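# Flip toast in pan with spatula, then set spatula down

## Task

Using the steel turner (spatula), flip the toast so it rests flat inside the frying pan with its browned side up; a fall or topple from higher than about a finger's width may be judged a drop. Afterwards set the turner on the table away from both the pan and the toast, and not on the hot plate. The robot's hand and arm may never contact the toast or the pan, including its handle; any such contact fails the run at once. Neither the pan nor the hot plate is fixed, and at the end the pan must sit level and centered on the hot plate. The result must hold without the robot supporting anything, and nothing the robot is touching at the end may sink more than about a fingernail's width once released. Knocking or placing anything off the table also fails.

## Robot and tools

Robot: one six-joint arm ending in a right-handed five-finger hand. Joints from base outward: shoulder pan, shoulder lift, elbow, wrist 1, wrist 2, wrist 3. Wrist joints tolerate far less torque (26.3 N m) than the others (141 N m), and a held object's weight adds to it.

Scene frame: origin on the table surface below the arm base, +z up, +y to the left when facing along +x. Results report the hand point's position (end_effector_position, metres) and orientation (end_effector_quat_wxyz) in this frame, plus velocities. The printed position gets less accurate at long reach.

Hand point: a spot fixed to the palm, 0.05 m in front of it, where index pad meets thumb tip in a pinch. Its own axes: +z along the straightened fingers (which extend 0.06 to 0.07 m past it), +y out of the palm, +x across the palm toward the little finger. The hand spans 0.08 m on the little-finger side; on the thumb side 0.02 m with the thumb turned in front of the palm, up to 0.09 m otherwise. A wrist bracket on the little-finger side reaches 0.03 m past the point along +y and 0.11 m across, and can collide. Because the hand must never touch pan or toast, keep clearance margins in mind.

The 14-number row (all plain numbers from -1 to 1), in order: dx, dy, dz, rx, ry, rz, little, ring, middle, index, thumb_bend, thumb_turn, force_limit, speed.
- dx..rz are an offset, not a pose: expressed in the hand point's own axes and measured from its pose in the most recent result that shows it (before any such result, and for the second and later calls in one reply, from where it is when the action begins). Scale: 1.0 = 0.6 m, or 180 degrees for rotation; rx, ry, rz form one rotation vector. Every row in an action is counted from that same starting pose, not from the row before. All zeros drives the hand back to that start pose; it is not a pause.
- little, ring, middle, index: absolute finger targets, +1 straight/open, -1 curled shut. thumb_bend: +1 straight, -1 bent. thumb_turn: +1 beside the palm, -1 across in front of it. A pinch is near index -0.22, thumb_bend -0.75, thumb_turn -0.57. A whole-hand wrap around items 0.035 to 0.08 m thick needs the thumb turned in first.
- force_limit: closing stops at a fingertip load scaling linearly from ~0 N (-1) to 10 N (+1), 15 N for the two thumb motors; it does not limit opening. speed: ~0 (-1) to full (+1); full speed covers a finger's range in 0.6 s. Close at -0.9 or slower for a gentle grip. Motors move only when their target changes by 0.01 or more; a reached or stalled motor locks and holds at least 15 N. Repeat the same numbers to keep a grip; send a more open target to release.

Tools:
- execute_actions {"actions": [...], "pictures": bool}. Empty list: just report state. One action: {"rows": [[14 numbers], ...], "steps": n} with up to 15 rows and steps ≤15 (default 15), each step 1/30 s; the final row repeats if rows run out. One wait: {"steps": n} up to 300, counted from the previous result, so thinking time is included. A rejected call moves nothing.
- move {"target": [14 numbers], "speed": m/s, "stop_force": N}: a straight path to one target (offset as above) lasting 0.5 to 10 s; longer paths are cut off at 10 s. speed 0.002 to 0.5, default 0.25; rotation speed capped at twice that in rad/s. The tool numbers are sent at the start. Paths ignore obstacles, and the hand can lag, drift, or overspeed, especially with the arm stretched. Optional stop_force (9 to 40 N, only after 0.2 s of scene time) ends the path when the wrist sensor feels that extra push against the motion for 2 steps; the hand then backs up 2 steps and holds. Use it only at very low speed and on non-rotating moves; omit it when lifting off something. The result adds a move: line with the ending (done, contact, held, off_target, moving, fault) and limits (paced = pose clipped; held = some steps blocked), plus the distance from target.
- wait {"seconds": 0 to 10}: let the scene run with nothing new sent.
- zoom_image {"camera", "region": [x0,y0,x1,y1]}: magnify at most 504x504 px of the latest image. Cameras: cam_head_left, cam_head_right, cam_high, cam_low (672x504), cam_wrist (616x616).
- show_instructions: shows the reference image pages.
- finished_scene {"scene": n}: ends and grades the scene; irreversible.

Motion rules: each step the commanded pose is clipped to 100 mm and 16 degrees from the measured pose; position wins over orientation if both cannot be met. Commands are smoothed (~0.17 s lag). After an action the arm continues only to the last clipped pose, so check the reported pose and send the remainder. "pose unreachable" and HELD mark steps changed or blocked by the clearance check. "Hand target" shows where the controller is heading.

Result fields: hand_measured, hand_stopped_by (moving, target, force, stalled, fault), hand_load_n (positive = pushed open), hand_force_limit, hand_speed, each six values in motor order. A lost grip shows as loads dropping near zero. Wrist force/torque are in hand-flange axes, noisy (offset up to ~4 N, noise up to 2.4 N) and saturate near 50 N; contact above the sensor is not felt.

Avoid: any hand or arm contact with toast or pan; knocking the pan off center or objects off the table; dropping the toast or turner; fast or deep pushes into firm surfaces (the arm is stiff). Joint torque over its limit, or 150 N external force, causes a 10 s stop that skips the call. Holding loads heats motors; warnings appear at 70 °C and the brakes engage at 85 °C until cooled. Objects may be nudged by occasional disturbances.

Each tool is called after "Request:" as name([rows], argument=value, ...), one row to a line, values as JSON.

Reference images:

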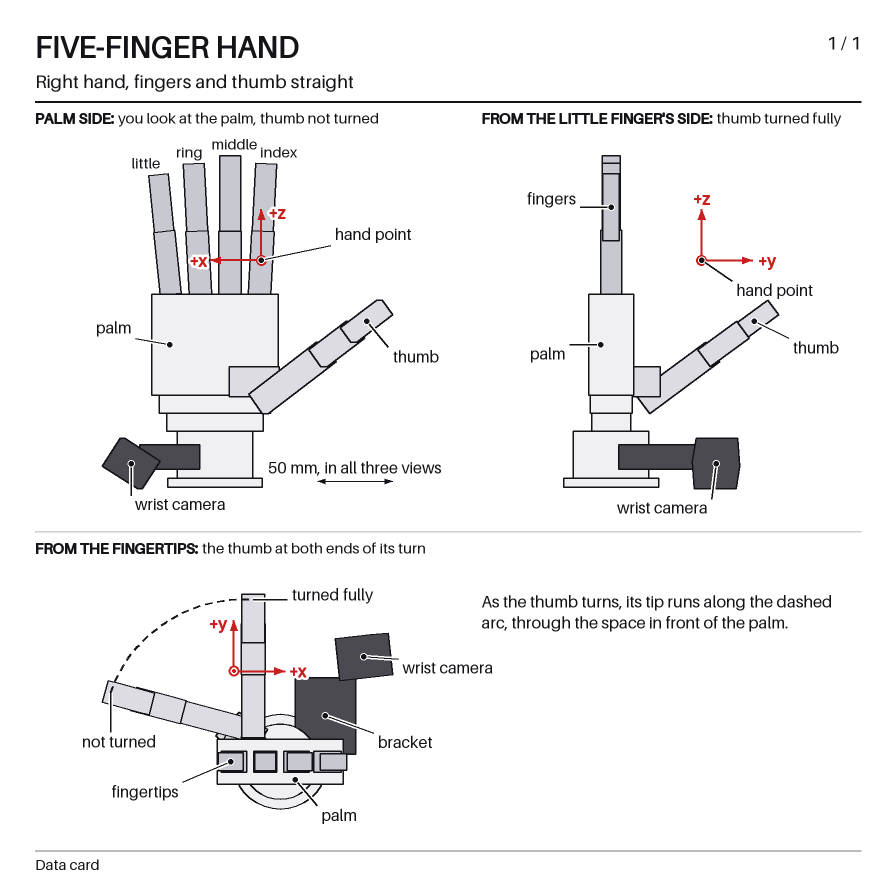

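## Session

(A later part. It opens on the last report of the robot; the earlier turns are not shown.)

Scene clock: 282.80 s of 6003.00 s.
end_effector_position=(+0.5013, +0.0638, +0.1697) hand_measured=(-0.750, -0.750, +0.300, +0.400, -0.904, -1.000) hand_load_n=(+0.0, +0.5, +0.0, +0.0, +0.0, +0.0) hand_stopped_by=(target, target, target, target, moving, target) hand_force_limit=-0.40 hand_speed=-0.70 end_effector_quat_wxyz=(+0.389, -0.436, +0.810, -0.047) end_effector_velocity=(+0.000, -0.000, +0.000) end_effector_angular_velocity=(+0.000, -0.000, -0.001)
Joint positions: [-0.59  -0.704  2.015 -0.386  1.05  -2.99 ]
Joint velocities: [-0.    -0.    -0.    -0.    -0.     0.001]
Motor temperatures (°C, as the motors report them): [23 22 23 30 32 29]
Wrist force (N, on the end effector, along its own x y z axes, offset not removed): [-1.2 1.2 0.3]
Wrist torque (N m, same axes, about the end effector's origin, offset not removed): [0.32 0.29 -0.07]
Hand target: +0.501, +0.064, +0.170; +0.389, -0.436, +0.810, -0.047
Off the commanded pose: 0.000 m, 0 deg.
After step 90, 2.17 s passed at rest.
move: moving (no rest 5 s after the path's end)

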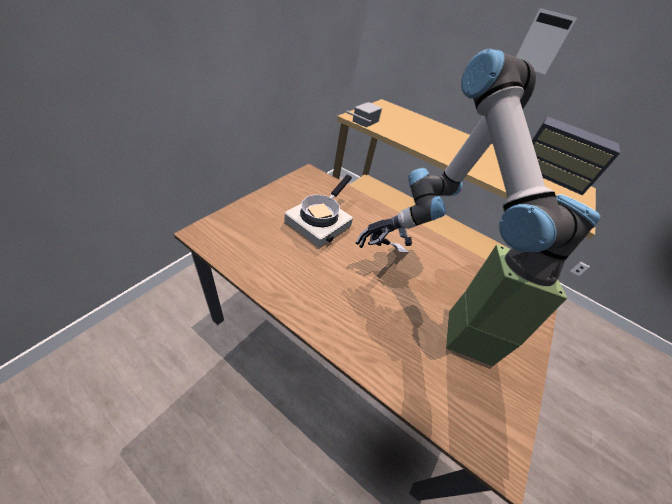

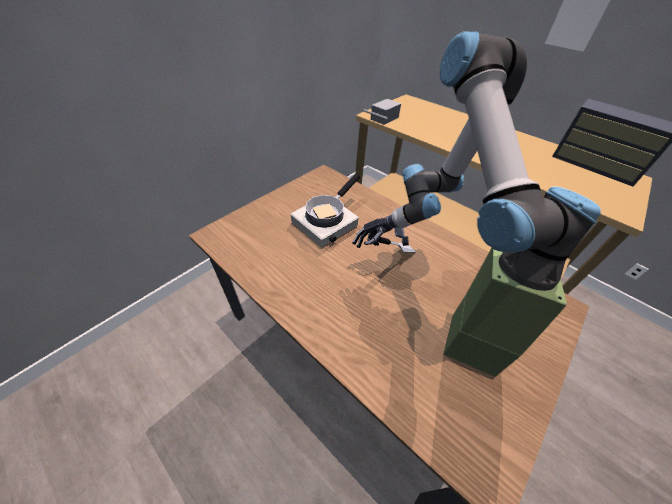

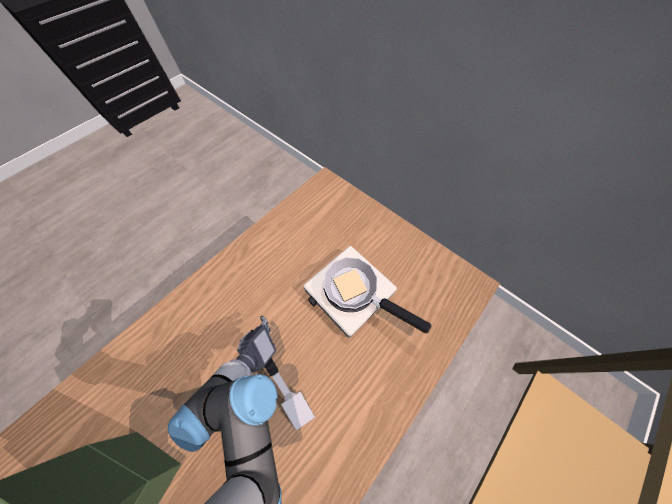

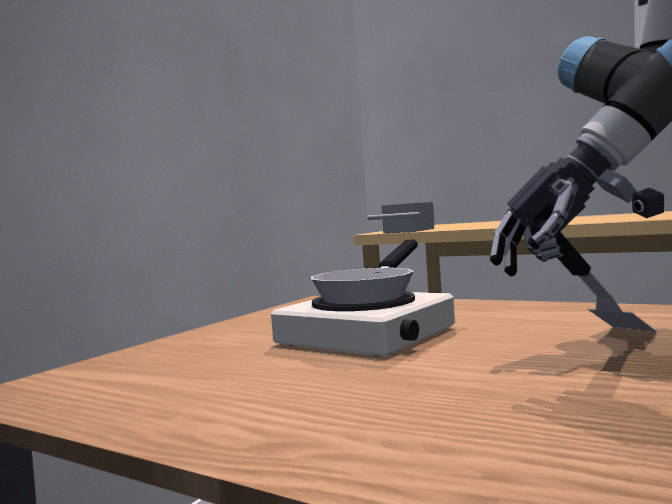

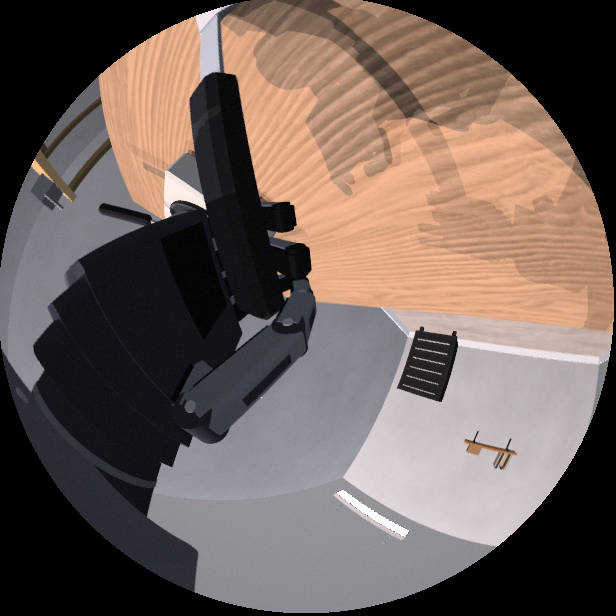

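Worked. Continue the rotation, thumb back out.

Request:
move(target=[0,0.02,-0.035,-0.183,0,0,-0.65,-0.65,0.3,0.4,0.8,-1,-0.4,0], speed=0.08)

Request:
zoom_image(camera="cam_low", region=[430, 150, 670, 350])

Scene clock: 292.47 s of 6003.00 s.
end_effector_position=(+0.4794, +0.0656, +0.1792) hand_measured=(-0.650, -0.650, +0.300, +0.400, +0.800, -1.000) hand_load_n=(+0.0, +0.5, +0.0, +0.0, +0.0, +0.0) hand_stopped_by=(target, target, target, target, target, target) hand_force_limit=-0.40 hand_speed=0.00 end_effector_quat_wxyz=(+0.250, -0.528, +0.791, +0.183) end_effector_velocity=(-0.000, -0.000, +0.000) end_effector_angular_velocity=(+0.005, +0.012, +0.010)
Joint positions: [-0.566 -0.493  1.541  0.525  1.061 -3.298]
Joint velocities: [ 0.002  0.009 -0.015  0.024  0.003 -0.007]
Motor temperatures (°C, as the motors report them): [23 22 23 30 32 29]
Wrist force (N, on the end effector, along its own x y z axes, offset not removed): [-2.0 0.5 4.5]
Wrist torque (N m, same axes, about the end effector's origin, offset not removed): [-0.13 0.36 -0.20]
Hand target: +0.479, +0.066, +0.179; +0.249, -0.528, +0.791, +0.184
Off the commanded pose: 0.000 m, 0 deg.
After step 90, 2.73 s passed at rest.
move: done

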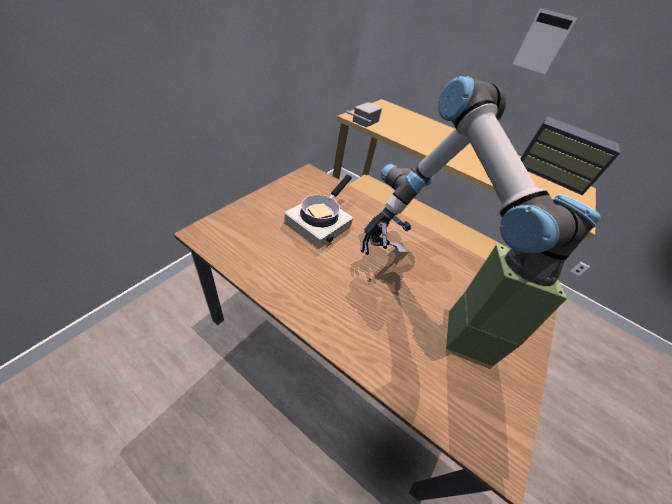

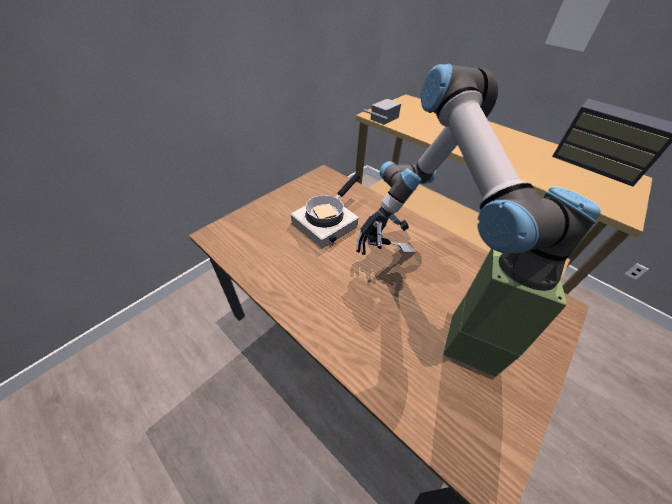

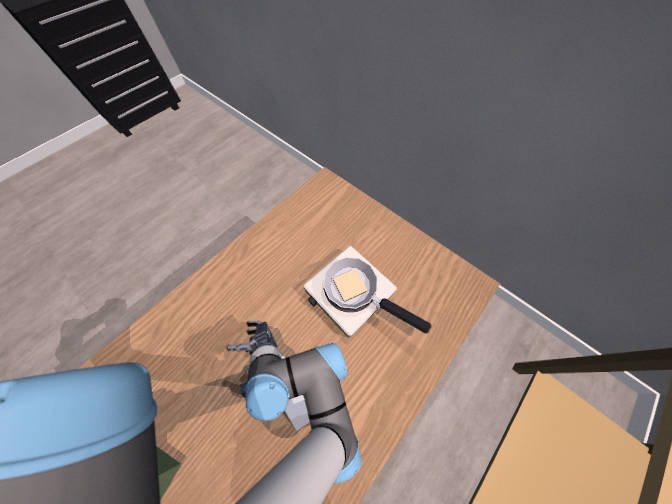

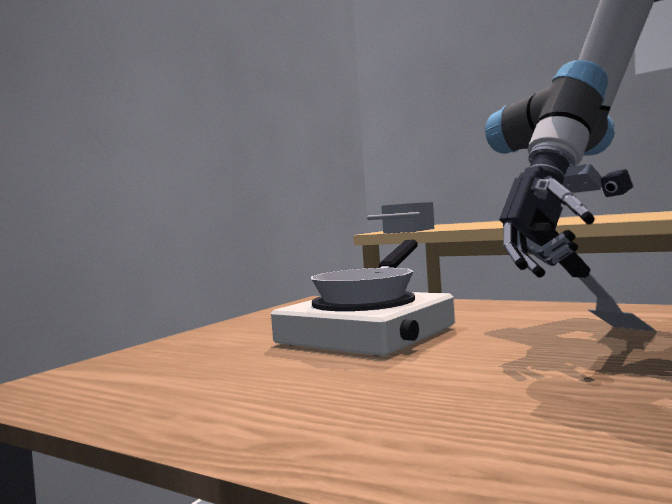

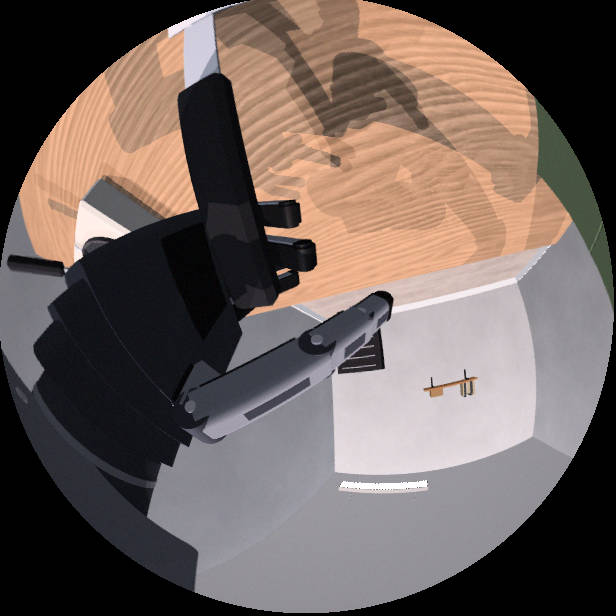

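Region (430, 150, 670, 350) of cam_low's 672x504 image, scaled by 2.100, with more detail than that image has.

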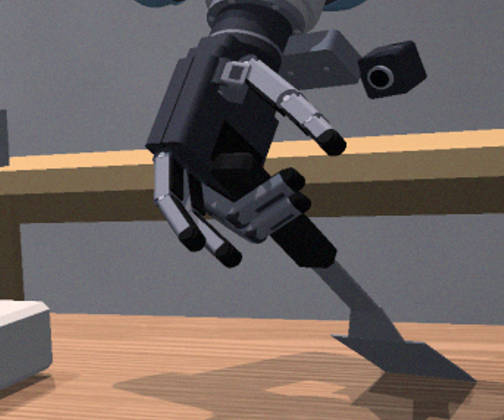

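Request:
move(target=[0,0,0,0,0,0,-1,-1,-1,0.4,0.8,-1,1,-0.7])

Request:
zoom_image(camera="cam_low", region=[430, 150, 670, 350])

Scene clock: 299.00 s of 6003.00 s.
end_effector_position=(+0.4794, +0.0656, +0.1792) hand_measured=(-0.894, -0.876, -0.878, +0.400, +0.800, -1.000) hand_load_n=(+9.0, +8.5, +10.5, +0.0, +0.0, +0.0) hand_stopped_by=(force, force, force, target, target, target) hand_force_limit=1.00 hand_speed=-0.70 end_effector_quat_wxyz=(+0.250, -0.528, +0.791, +0.183) end_effector_velocity=(+0.000, -0.000, -0.000) end_effector_angular_velocity=(-0.000, -0.000, -0.000)
Joint positions: [-0.566 -0.493  1.541  0.525  1.061 -3.298]
Joint velocities: [-0. -0. -0.  0.  0.  0.]
Motor temperatures (°C, as the motors report them): [23 22 23 30 32 29]
Wrist force (N, on the end effector, along its own x y z axes, offset not removed): [-0.5 -1.4 3.4]
Wrist torque (N m, same axes, about the end effector's origin, offset not removed): [-0.32 0.27 -0.36]
Hand target: +0.479, +0.066, +0.179; +0.250, -0.528, +0.791, +0.183
Off the commanded pose: 0.000 m, 0 deg.
After step 90, 0.90 s passed at rest.
move: done

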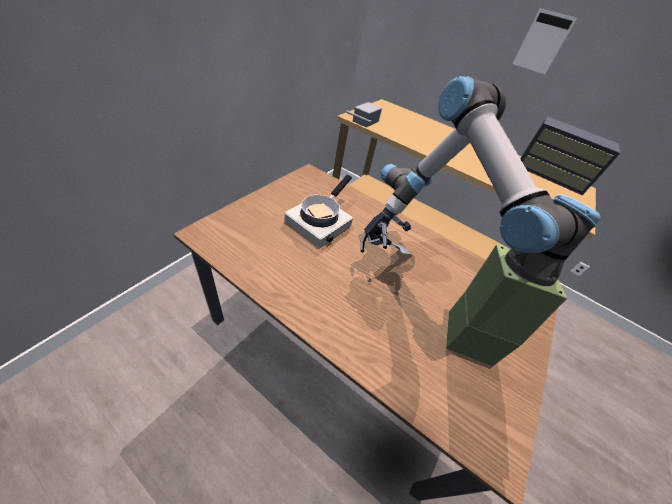

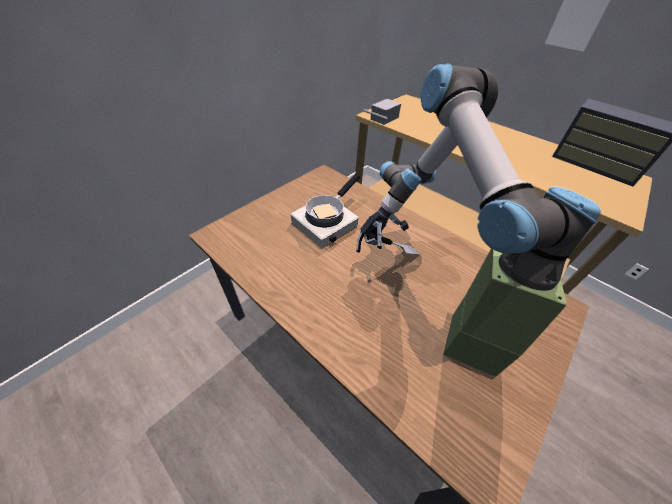

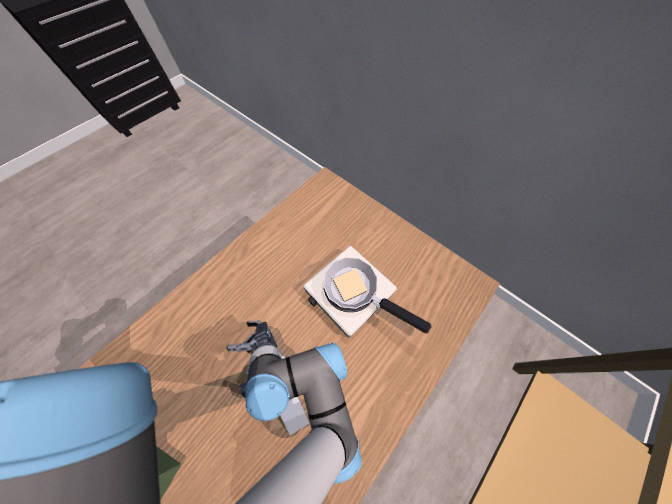

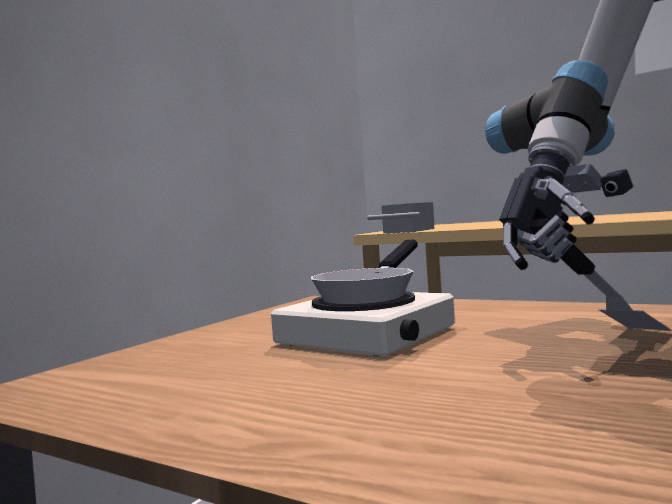

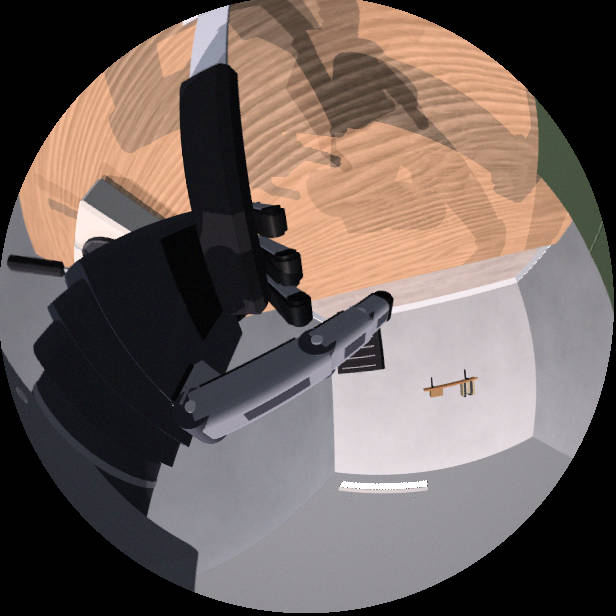

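Region (430, 150, 670, 350) of cam_low's 672x504 image, scaled by 2.100, with more detail than that image has.

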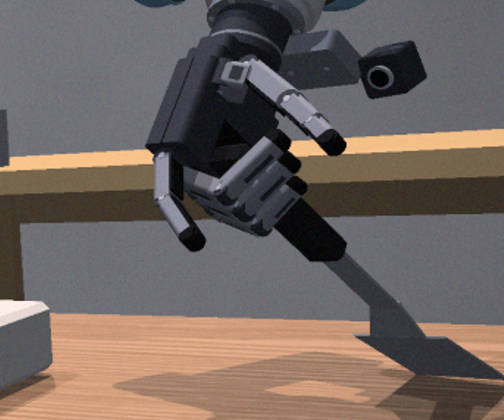

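Request:
move(target=[-0.056,-0.0075,-0.372,-0.278,0.012,-0.382,-1,-1,-1,-1,0.8,-1,1,-0.5], speed=0.2)

Scene clock: 334.20 s of 6003.00 s.
end_effector_position=(+0.4490, -0.0342, +0.3790) hand_measured=(-0.894, -0.876, -0.878, -1.000, +0.800, -1.000) hand_load_n=(+9.5, +8.0, +9.5, +0.0, +0.0, +0.0) hand_stopped_by=(force, force, force, target, target, target) hand_force_limit=1.00 hand_speed=-0.50 end_effector_quat_wxyz=(-0.061, +0.923, -0.227, -0.304) end_effector_velocity=(-0.000, -0.001, +0.002) end_effector_angular_velocity=(-0.001, -0.000, +0.014)
Joint positions: [-0.301 -0.539  1.112  1.533  1.577 -4.445]
Joint velocities: [ 0.003 -0.003  0.002  0.002  0.007 -0.008]
Motor temperatures (°C, as the motors report them): [23 22 23 30 32 29]
Wrist force (N, on the end effector, along its own x y z axes, offset not removed): [-0.9 2.4 5.6]
Wrist torque (N m, same axes, about the end effector's origin, offset not removed): [-0.11 -0.11 -0.05]
Hand target: +0.449, -0.034, +0.379; -0.061, +0.924, -0.226, -0.304
Off the commanded pose: 0.001 m, 0 deg.
After step 90, 28.00 s passed at rest.
move: done

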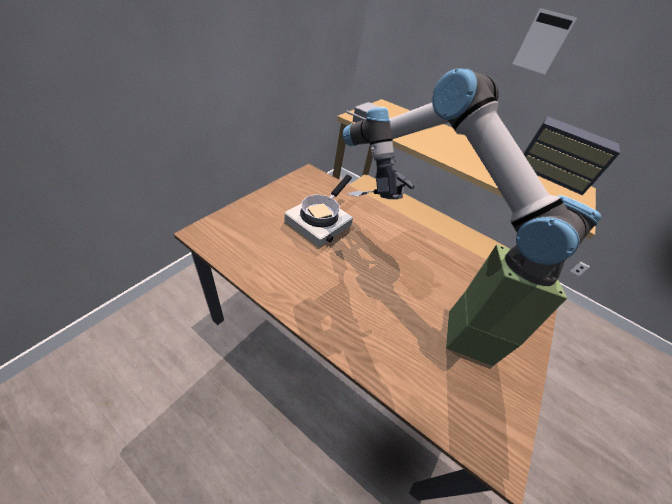

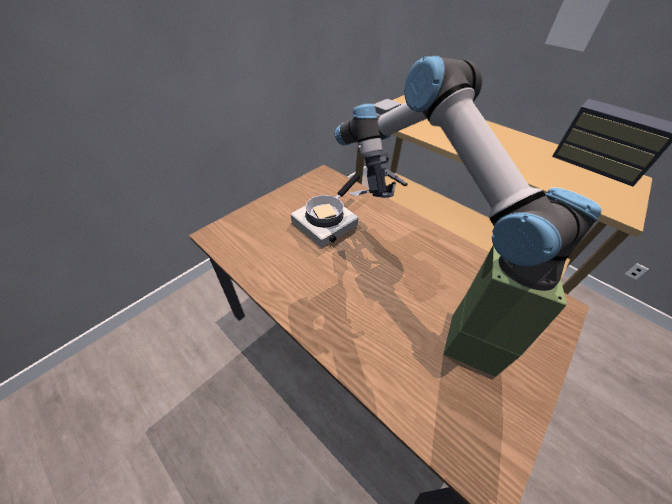

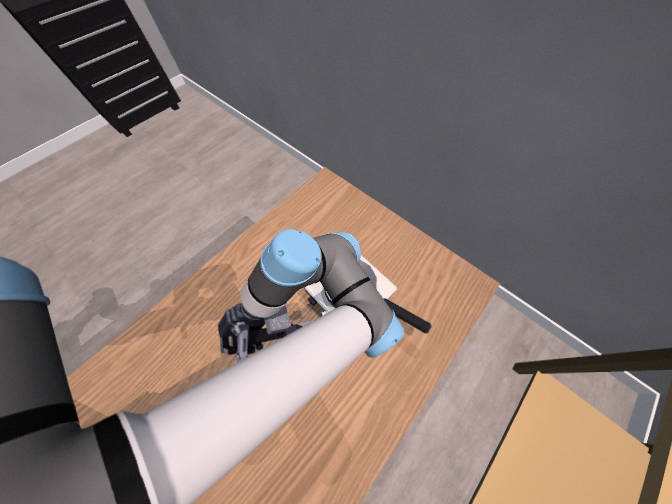

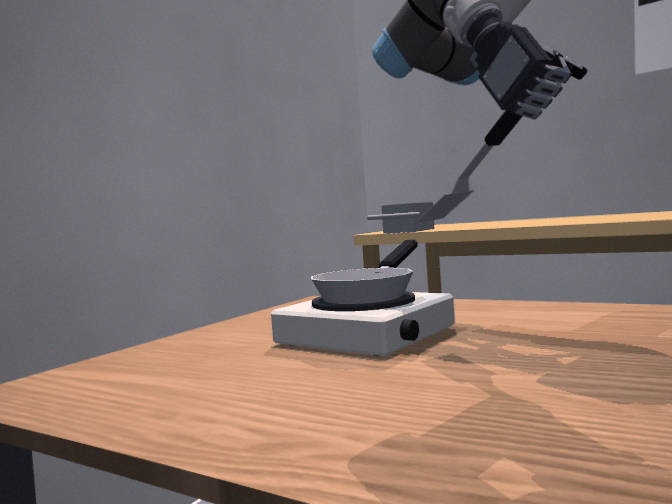

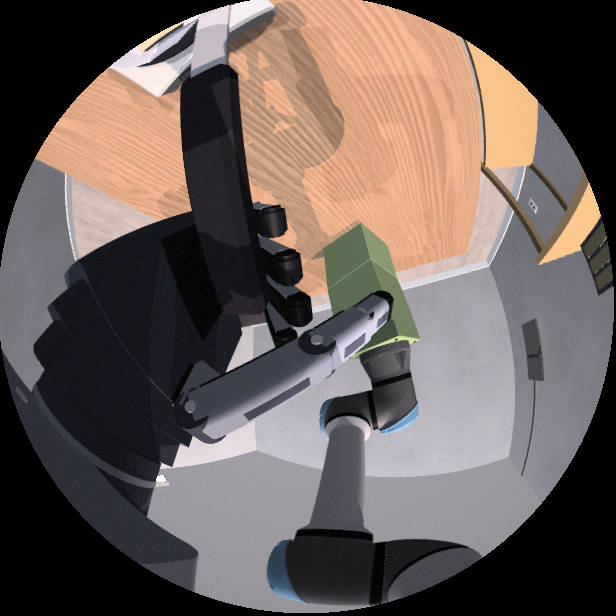

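Request:
move(target=[-0.126,-0.461,-0.263,0.428,-0.117,0,-1,-1,-1,-1,0.8,-1,1,-0.5], speed=0.25)

Scene clock: 376.03 s of 6003.00 s.
end_effector_position=(+0.6049, +0.2010, +0.5441) hand_measured=(-0.894, -0.876, -0.878, -1.000, +0.800, -1.000) hand_load_n=(+9.0, +8.0, +9.0, +0.0, +0.0, +0.0) hand_stopped_by=(force, force, force, target, target, target) hand_force_limit=1.00 hand_speed=-0.50 end_effector_quat_wxyz=(+0.656, -0.619, +0.351, +0.250) end_effector_velocity=(+0.002, +0.002, -0.000) end_effector_angular_velocity=(+0.004, +0.001, -0.009)
Joint positions: [-0.303 -0.539  1.114  1.547  0.185 -4.46 ]
Joint velocities: [ 0.002  0.001 -0.006 -0.032 -0.01   0.038]
Motor temperatures (°C, as the motors report them): [23 22 23 30 32 29]
Wrist force (N, on the end effector, along its own x y z axes, offset not removed): [-0.1 1.7 3.3]
Wrist torque (N m, same axes, about the end effector's origin, offset not removed): [-0.16 0.30 0.08]
Hand target: +0.605, +0.201, +0.544; +0.657, -0.619, +0.352, +0.250
Off the commanded pose: 0.001 m, 0 deg.
After step 90, 35.47 s passed at rest.
move: done

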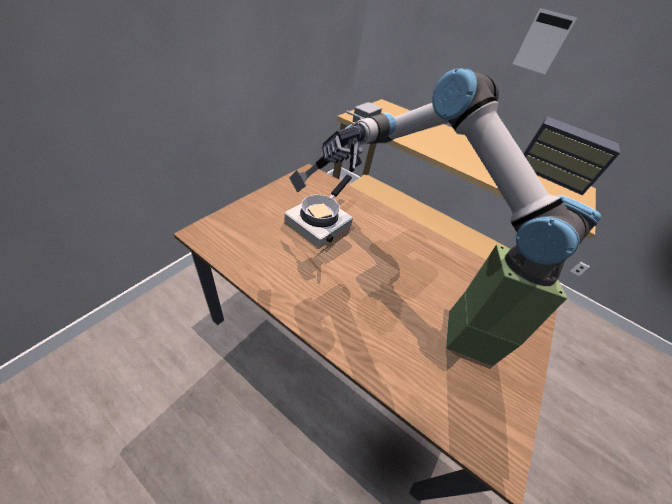

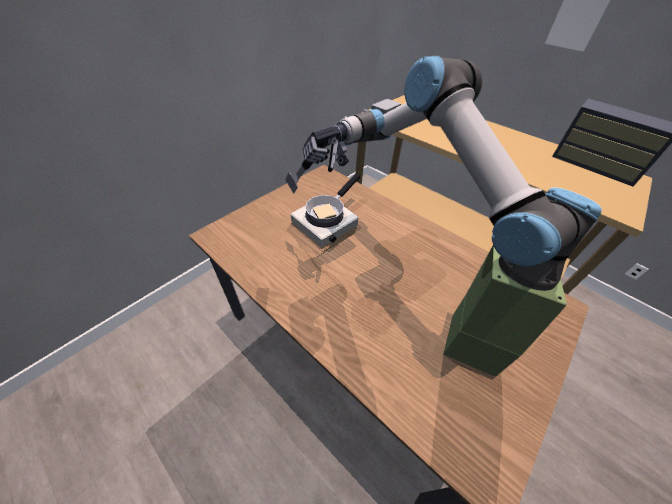

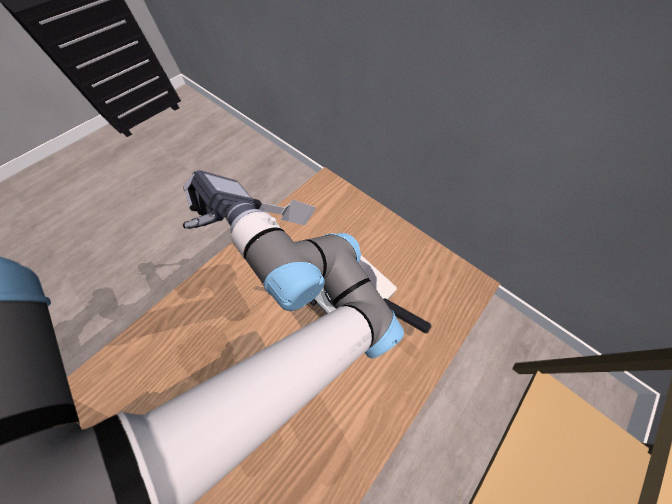

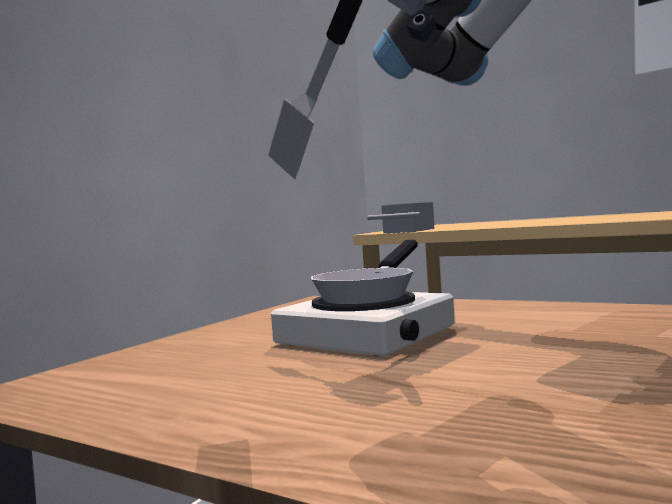

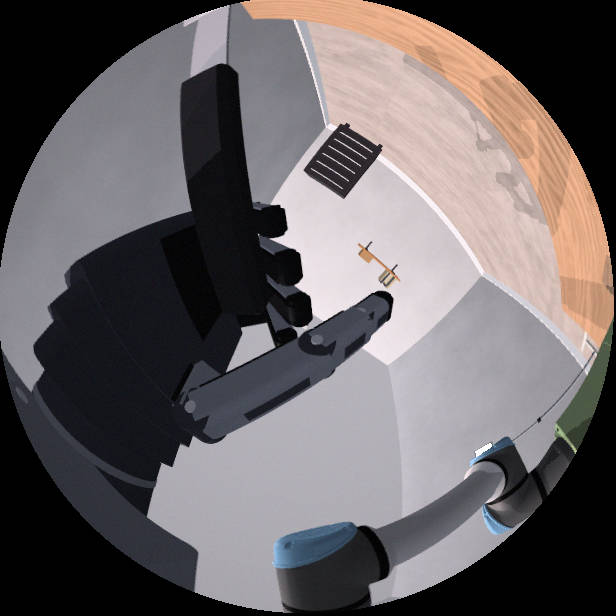

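Request:
execute_actions([
  {"rows":[[-0.0037,-0.0141,0.0027,0.0107,-0.0028,0,-1,-1,-1,-1,0.8,-1,1,-0.5],[-0.0075,-0.0283,0.0048,0.0215,-0.0057,0,-1,-1,-1,-1,0.8,-1,1,-0.5],[-0.0112,-0.0426,0.0064,0.0322,-0.0085,0,-1,-1,-1,-1,0.8,-1,1,-0.5],[-0.015,-0.0569,0.0075,0.043,-0.0113,0,-1,-1,-1,-1,0.8,-1,1,-0.5],[-0.0188,-0.0712,0.0082,0.0537,-0.0142,0,-1,-1,-1,-1,0.8,-1,1,-0.5],[-0.0226,-0.0856,0.0082,0.0645,-0.017,0,-1,-1,-1,-1,0.8,-1,1,-0.5],[-0.0264,-0.0999,0.0078,0.0752,-0.0198,0,-1,-1,-1,-1,0.8,-1,1,-0.5],[-0.0301,-0.1141,0.0068,0.086,-0.0227,0,-1,-1,-1,-1,0.8,-1,1,-0.5],[-0.0339,-0.1285,0.0053,0.0967,-0.0255,0,-1,-1,-1,-1,0.8,-1,1,-0.5],[-0.0376,-0.1427,0.0033,0.1074,-0.0283,0,-1,-1,-1,-1,0.8,-1,1,-0.5],[-0.0414,-0.1568,0.0008,0.1182,-0.0312,0,-1,-1,-1,-1,0.8,-1,1,-0.5],[-0.0451,-0.1709,-0.0022,0.1289,-0.034,0,-1,-1,-1,-1,0.8,-1,1,-0.5],[-0.0487,-0.1849,-0.0057,0.1397,-0.0368,0,-1,-1,-1,-1,0.8,-1,1,-0.5],[-0.0524,-0.1986,-0.0097,0.1504,-0.0397,0,-1,-1,-1,-1,0.8,-1,1,-0.5],[-0.056,-0.2123,-0.0142,0.1612,-0.0425,0,-1,-1,-1,-1,0.8,-1,1,-0.5]],"steps":15},
], pictures=false)

Request:
execute_actions([
  {"steps":20},
], pictures=false)

Scene clock: 397.37 s of 6003.00 s.
end_effector_position=(+0.6507, +0.1895, +0.6168) hand_measured=(-0.894, -0.876, -0.878, -1.000, +0.800, -1.000) hand_load_n=(+9.0, +8.0, +9.5, +0.0, +0.0, +0.0) hand_stopped_by=(force, force, force, target, target, target) hand_force_limit=1.00 hand_speed=-0.50 end_effector_quat_wxyz=(+0.763, -0.491, +0.364, +0.211) end_effector_velocity=(+0.121, -0.068, +0.202) end_effector_angular_velocity=(+0.774, -0.132, -0.588)
Joint positions: [-0.317 -0.563  1.152  1.539 -0.151 -4.465]
Joint velocities: [-0.03  -0.051  0.065 -0.125 -0.965  0.116]
Motor temperatures (°C, as the motors report them): [23 22 23 30 32 29]
Wrist force (N, on the end effector, along its own x y z axes, offset not removed): [3.2 2.1 2.9]
Wrist torque (N m, same axes, about the end effector's origin, offset not removed): [-0.03 -0.16 0.34]
Hand target: +0.670, +0.175, +0.650; +0.807, -0.425, +0.363, +0.192
Off the commanded pose: 0.046 m, 10 deg.
Steps of this call (steps 1 to 90: nothing new was sent; then 17.83 s passed at rest; steps 91 to 105: all 15 steps of this action). Readings (end_effector_position | what the end effector reports):
91: (+0.6051, +0.2013, +0.5443) | hand_measured=(-0.894, -0.876, -0.878, -1.000, +0.800, -1.000) hand_load_n=(+9.0, +8.0, +9.0, +0.0, +0.0, +0.0) hand_stopped_by=(force, force, force, target, target, target) hand_force_limit=1.00 hand_speed=-0.50
92: (+0.6057, +0.2014, +0.5451) | hand_measured=(-0.894, -0.876, -0.878, -1.000, +0.800, -1.000) hand_load_n=(+9.0, +8.0, +9.0, +0.0, +0.0, +0.0) hand_stopped_by=(force, force, force, target, target, target) hand_force_limit=1.00 hand_speed=-0.50
94: (+0.6091, +0.2016, +0.5502) | hand_measured=(-0.894, -0.876, -0.878, -1.000, +0.800, -1.000) hand_load_n=(+9.0, +8.0, +9.0, +0.0, +0.0, +0.0) hand_stopped_by=(force, force, force, target, target, target) hand_force_limit=1.00 hand_speed=-0.50
98: (+0.6221, +0.2001, +0.5704) | hand_measured=(-0.894, -0.876, -0.878, -1.000, +0.800, -1.000) hand_load_n=(+9.0, +8.0, +9.0, +0.0, +0.0, +0.0) hand_stopped_by=(force, force, force, target, target, target) hand_force_limit=1.00 hand_speed=-0.50
105: the state above

Scene clock: 398.03 s of 6003.00 s.
end_effector_position=(+0.6697, +0.1752, +0.6501) hand_measured=(-0.894, -0.876, -0.878, -1.000, +0.800, -1.000) hand_load_n=(+9.0, +8.0, +9.5, +0.0, +0.0, +0.0) hand_stopped_by=(force, force, force, target, target, target) hand_force_limit=1.00 hand_speed=-0.50 end_effector_quat_wxyz=(+0.807, -0.425, +0.363, +0.192) end_effector_velocity=(+0.001, -0.001, +0.001) end_effector_angular_velocity=(+0.004, -0.000, -0.003)
Joint positions: [-0.321 -0.569  1.159  1.517 -0.312 -4.442]
Joint velocities: [-0.    -0.     0.    -0.001 -0.005  0.001]
Motor temperatures (°C, as the motors report them): [23 22 23 30 32 29]
Wrist force (N, on the end effector, along its own x y z axes, offset not removed): [-1.2 1.6 3.4]
Wrist torque (N m, same axes, about the end effector's origin, offset not removed): [-0.16 0.54 0.09]
Hand target: +0.670, +0.175, +0.650; +0.807, -0.425, +0.363, +0.192
Off the commanded pose: 0.012 m, 1 deg.
Steps of this call (steps 1 to 20: nothing new was sent). Readings (end_effector_position | what the end effector reports):
1: (+0.6548, +0.1870, +0.6236) | hand_measured=(-0.894, -0.876, -0.878, -1.000, +0.800, -1.000) hand_load_n=(+9.0, +8.0, +9.5, +0.0, +0.0, +0.0) hand_stopped_by=(force, force, force, target, target, target) hand_force_limit=1.00 hand_speed=-0.50
2: (+0.6585, +0.1846, +0.6300) | hand_measured=(-0.894, -0.876, -0.878, -1.000, +0.800, -1.000) hand_load_n=(+9.0, +8.0, +9.5, +0.0, +0.0, +0.0) hand_stopped_by=(force, force, force, target, target, target) hand_force_limit=1.00 hand_speed=-0.50
4: (+0.6636, +0.1807, +0.6389) | hand_measured=(-0.894, -0.876, -0.878, -1.000, +0.800, -1.000) hand_load_n=(+9.0, +8.0, +9.5, +0.0, +0.0, +0.0) hand_stopped_by=(force, force, force, target, target, target) hand_force_limit=1.00 hand_speed=-0.50
8: (+0.6679, +0.1770, +0.6467) | hand_measured=(-0.894, -0.876, -0.878, -1.000, +0.800, -1.000) hand_load_n=(+9.0, +8.0, +9.5, +0.0, +0.0, +0.0) hand_stopped_by=(force, force, force, target, target, target) hand_force_limit=1.00 hand_speed=-0.50
20: the state above

Request:
move(target=[-0.158,0.15,-0.134,-0.132,-0.139,0,-1,-1,-1,-1,0.8,-1,1,-0.5], speed=0.12)

Scene clock: 409.73 s of 6003.00 s.
end_effector_position=(+0.5171, +0.1596, +0.6416) hand_measured=(-0.894, -0.876, -0.878, -1.000, +0.800, -1.000) hand_load_n=(+9.0, +8.0, +9.5, +0.0, +0.0, +0.0) hand_stopped_by=(force, force, force, target, target, target) hand_force_limit=1.00 hand_speed=-0.50 end_effector_quat_wxyz=(+0.761, -0.529, +0.135, +0.349) end_effector_velocity=(-0.003, -0.000, -0.000) end_effector_angular_velocity=(-0.002, -0.003, +0.009)
Joint positions: [-0.321 -0.816  1.241  0.107 -0.524 -2.952]
Joint velocities: [ 0.001 -0.004  0.005 -0.013 -0.007  0.012]
Motor temperatures (°C, as the motors report them): [23 22 23 30 32 29]
Wrist force (N, on the end effector, along its own x y z axes, offset not removed): [-0.3 3.4 3.4]
Wrist torque (N m, same axes, about the end effector's origin, offset not removed): [0.06 0.34 0.10]
Hand target: +0.517, +0.160, +0.642; +0.761, -0.530, +0.134, +0.350
Off the commanded pose: 0.000 m, 0 deg.
After step 90, 5.73 s passed at rest.
move: done

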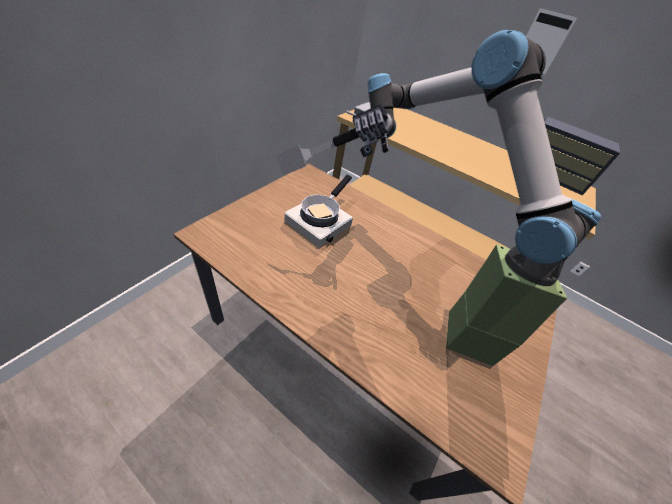

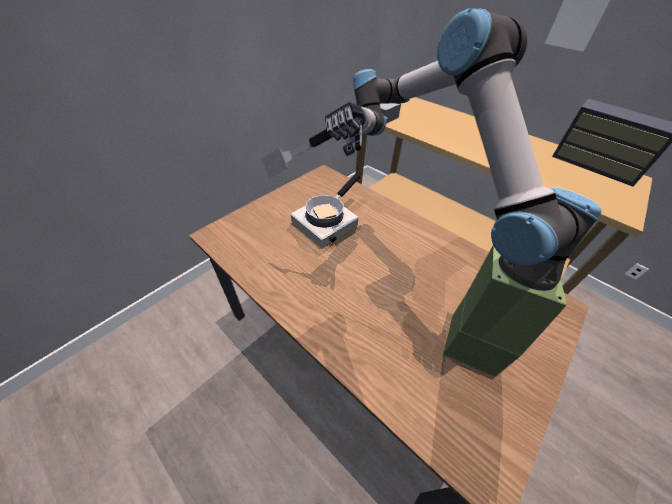

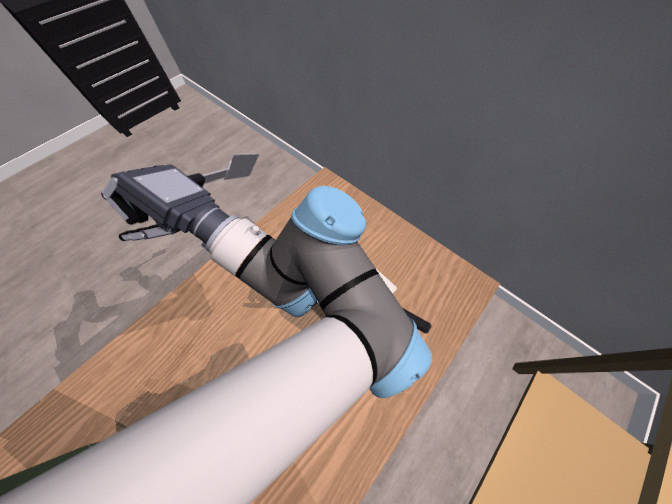

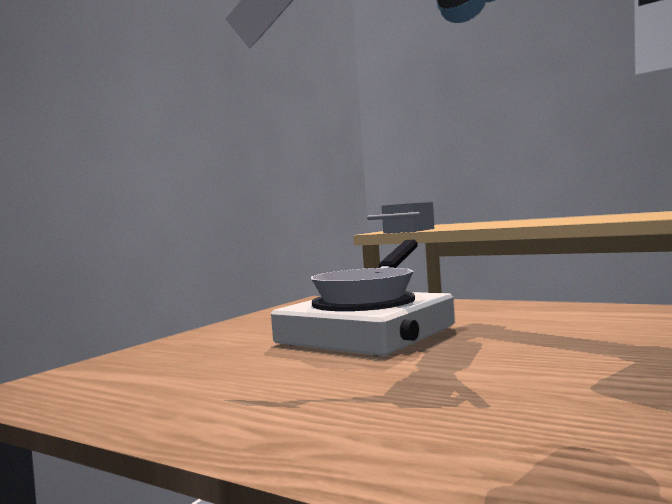

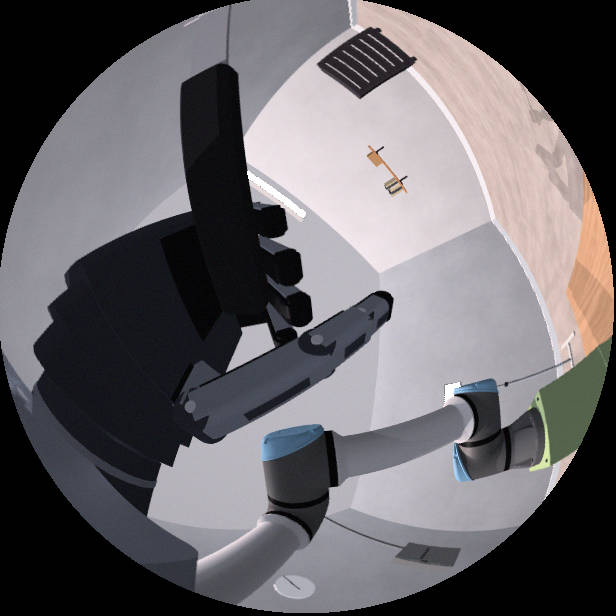

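Request:
move(target=[0.069,0.1455,-0.635,-0.664,0,0,-1,-1,-1,-1,0.8,-1,1,-0.5], speed=0.2)

Scene clock: 423.43 s of 6003.00 s.
end_effector_position=(+0.5509, -0.1501, +0.4023) hand_measured=(-0.894, -0.876, -0.878, -1.000, +0.800, -1.000) hand_load_n=(+9.5, +8.0, +9.0, +0.0, +0.0, +0.0) hand_stopped_by=(force, force, force, target, target, target) hand_force_limit=1.00 hand_speed=-0.50 end_effector_quat_wxyz=(+0.074, +0.925, +0.232, -0.292) end_effector_velocity=(+0.000, -0.001, -0.002) end_effector_angular_velocity=(-0.007, -0.007, +0.008)
Joint positions: [-0.223 -0.974  1.593 -1.728 -2.062 -2.072]
Joint velocities: [ 0.001 -0.001  0.01  -0.018 -0.009 -0.005]
Motor temperatures (°C, as the motors report them): [23 22 23 30 32 29]
Wrist force (N, on the end effector, along its own x y z axes, offset not removed): [1.4 0.8 3.3]
Wrist torque (N m, same axes, about the end effector's origin, offset not removed): [0.00 -0.50 0.04]
Hand target: +0.551, -0.150, +0.402; +0.075, +0.925, +0.233, -0.292
Off the commanded pose: 0.000 m, 0 deg.
After step 90, 4.97 s passed at rest.
move: done

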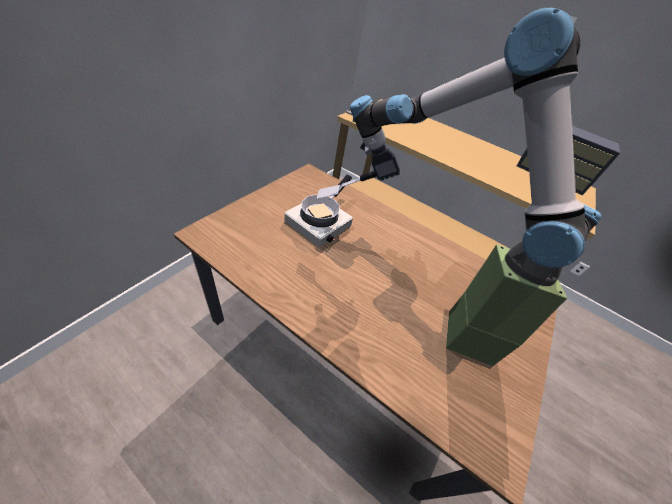

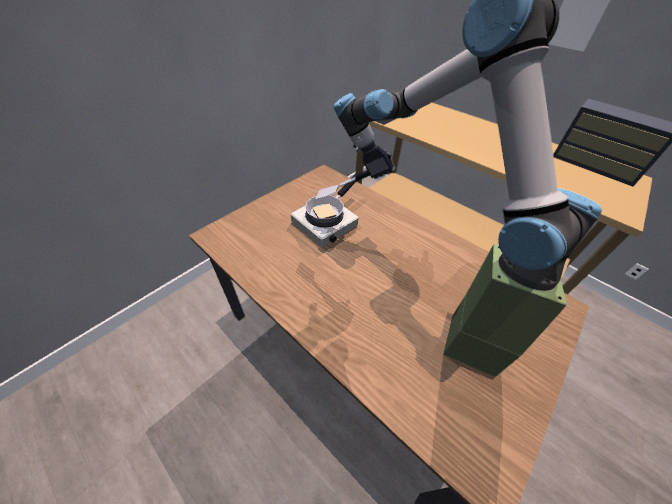

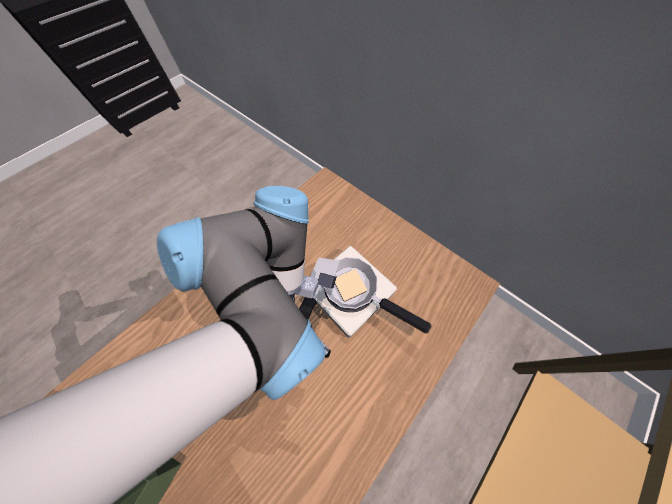

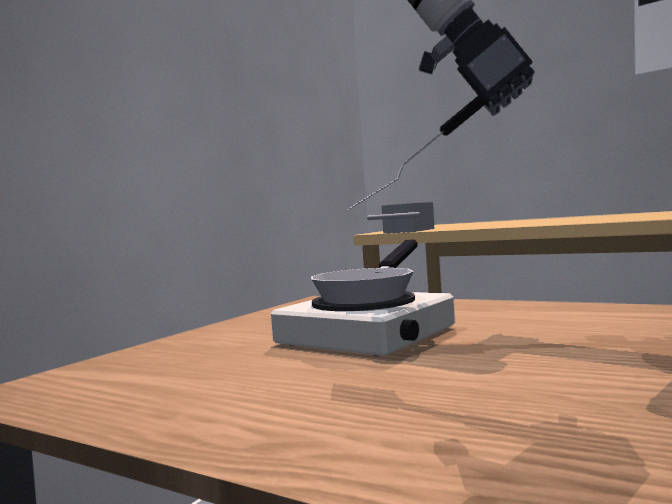

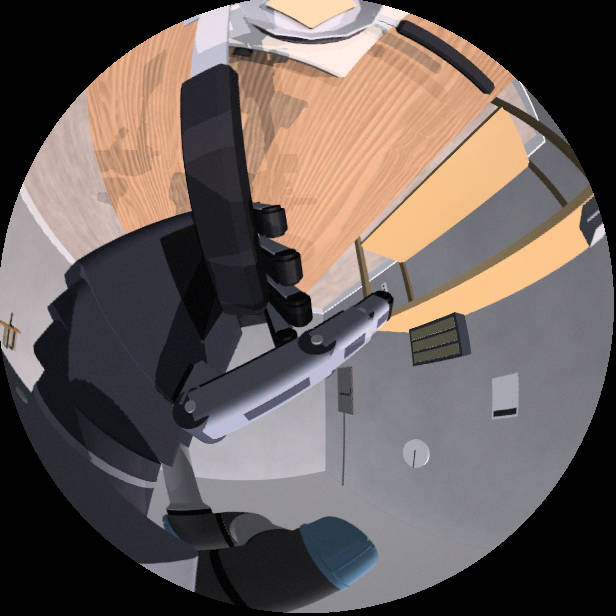

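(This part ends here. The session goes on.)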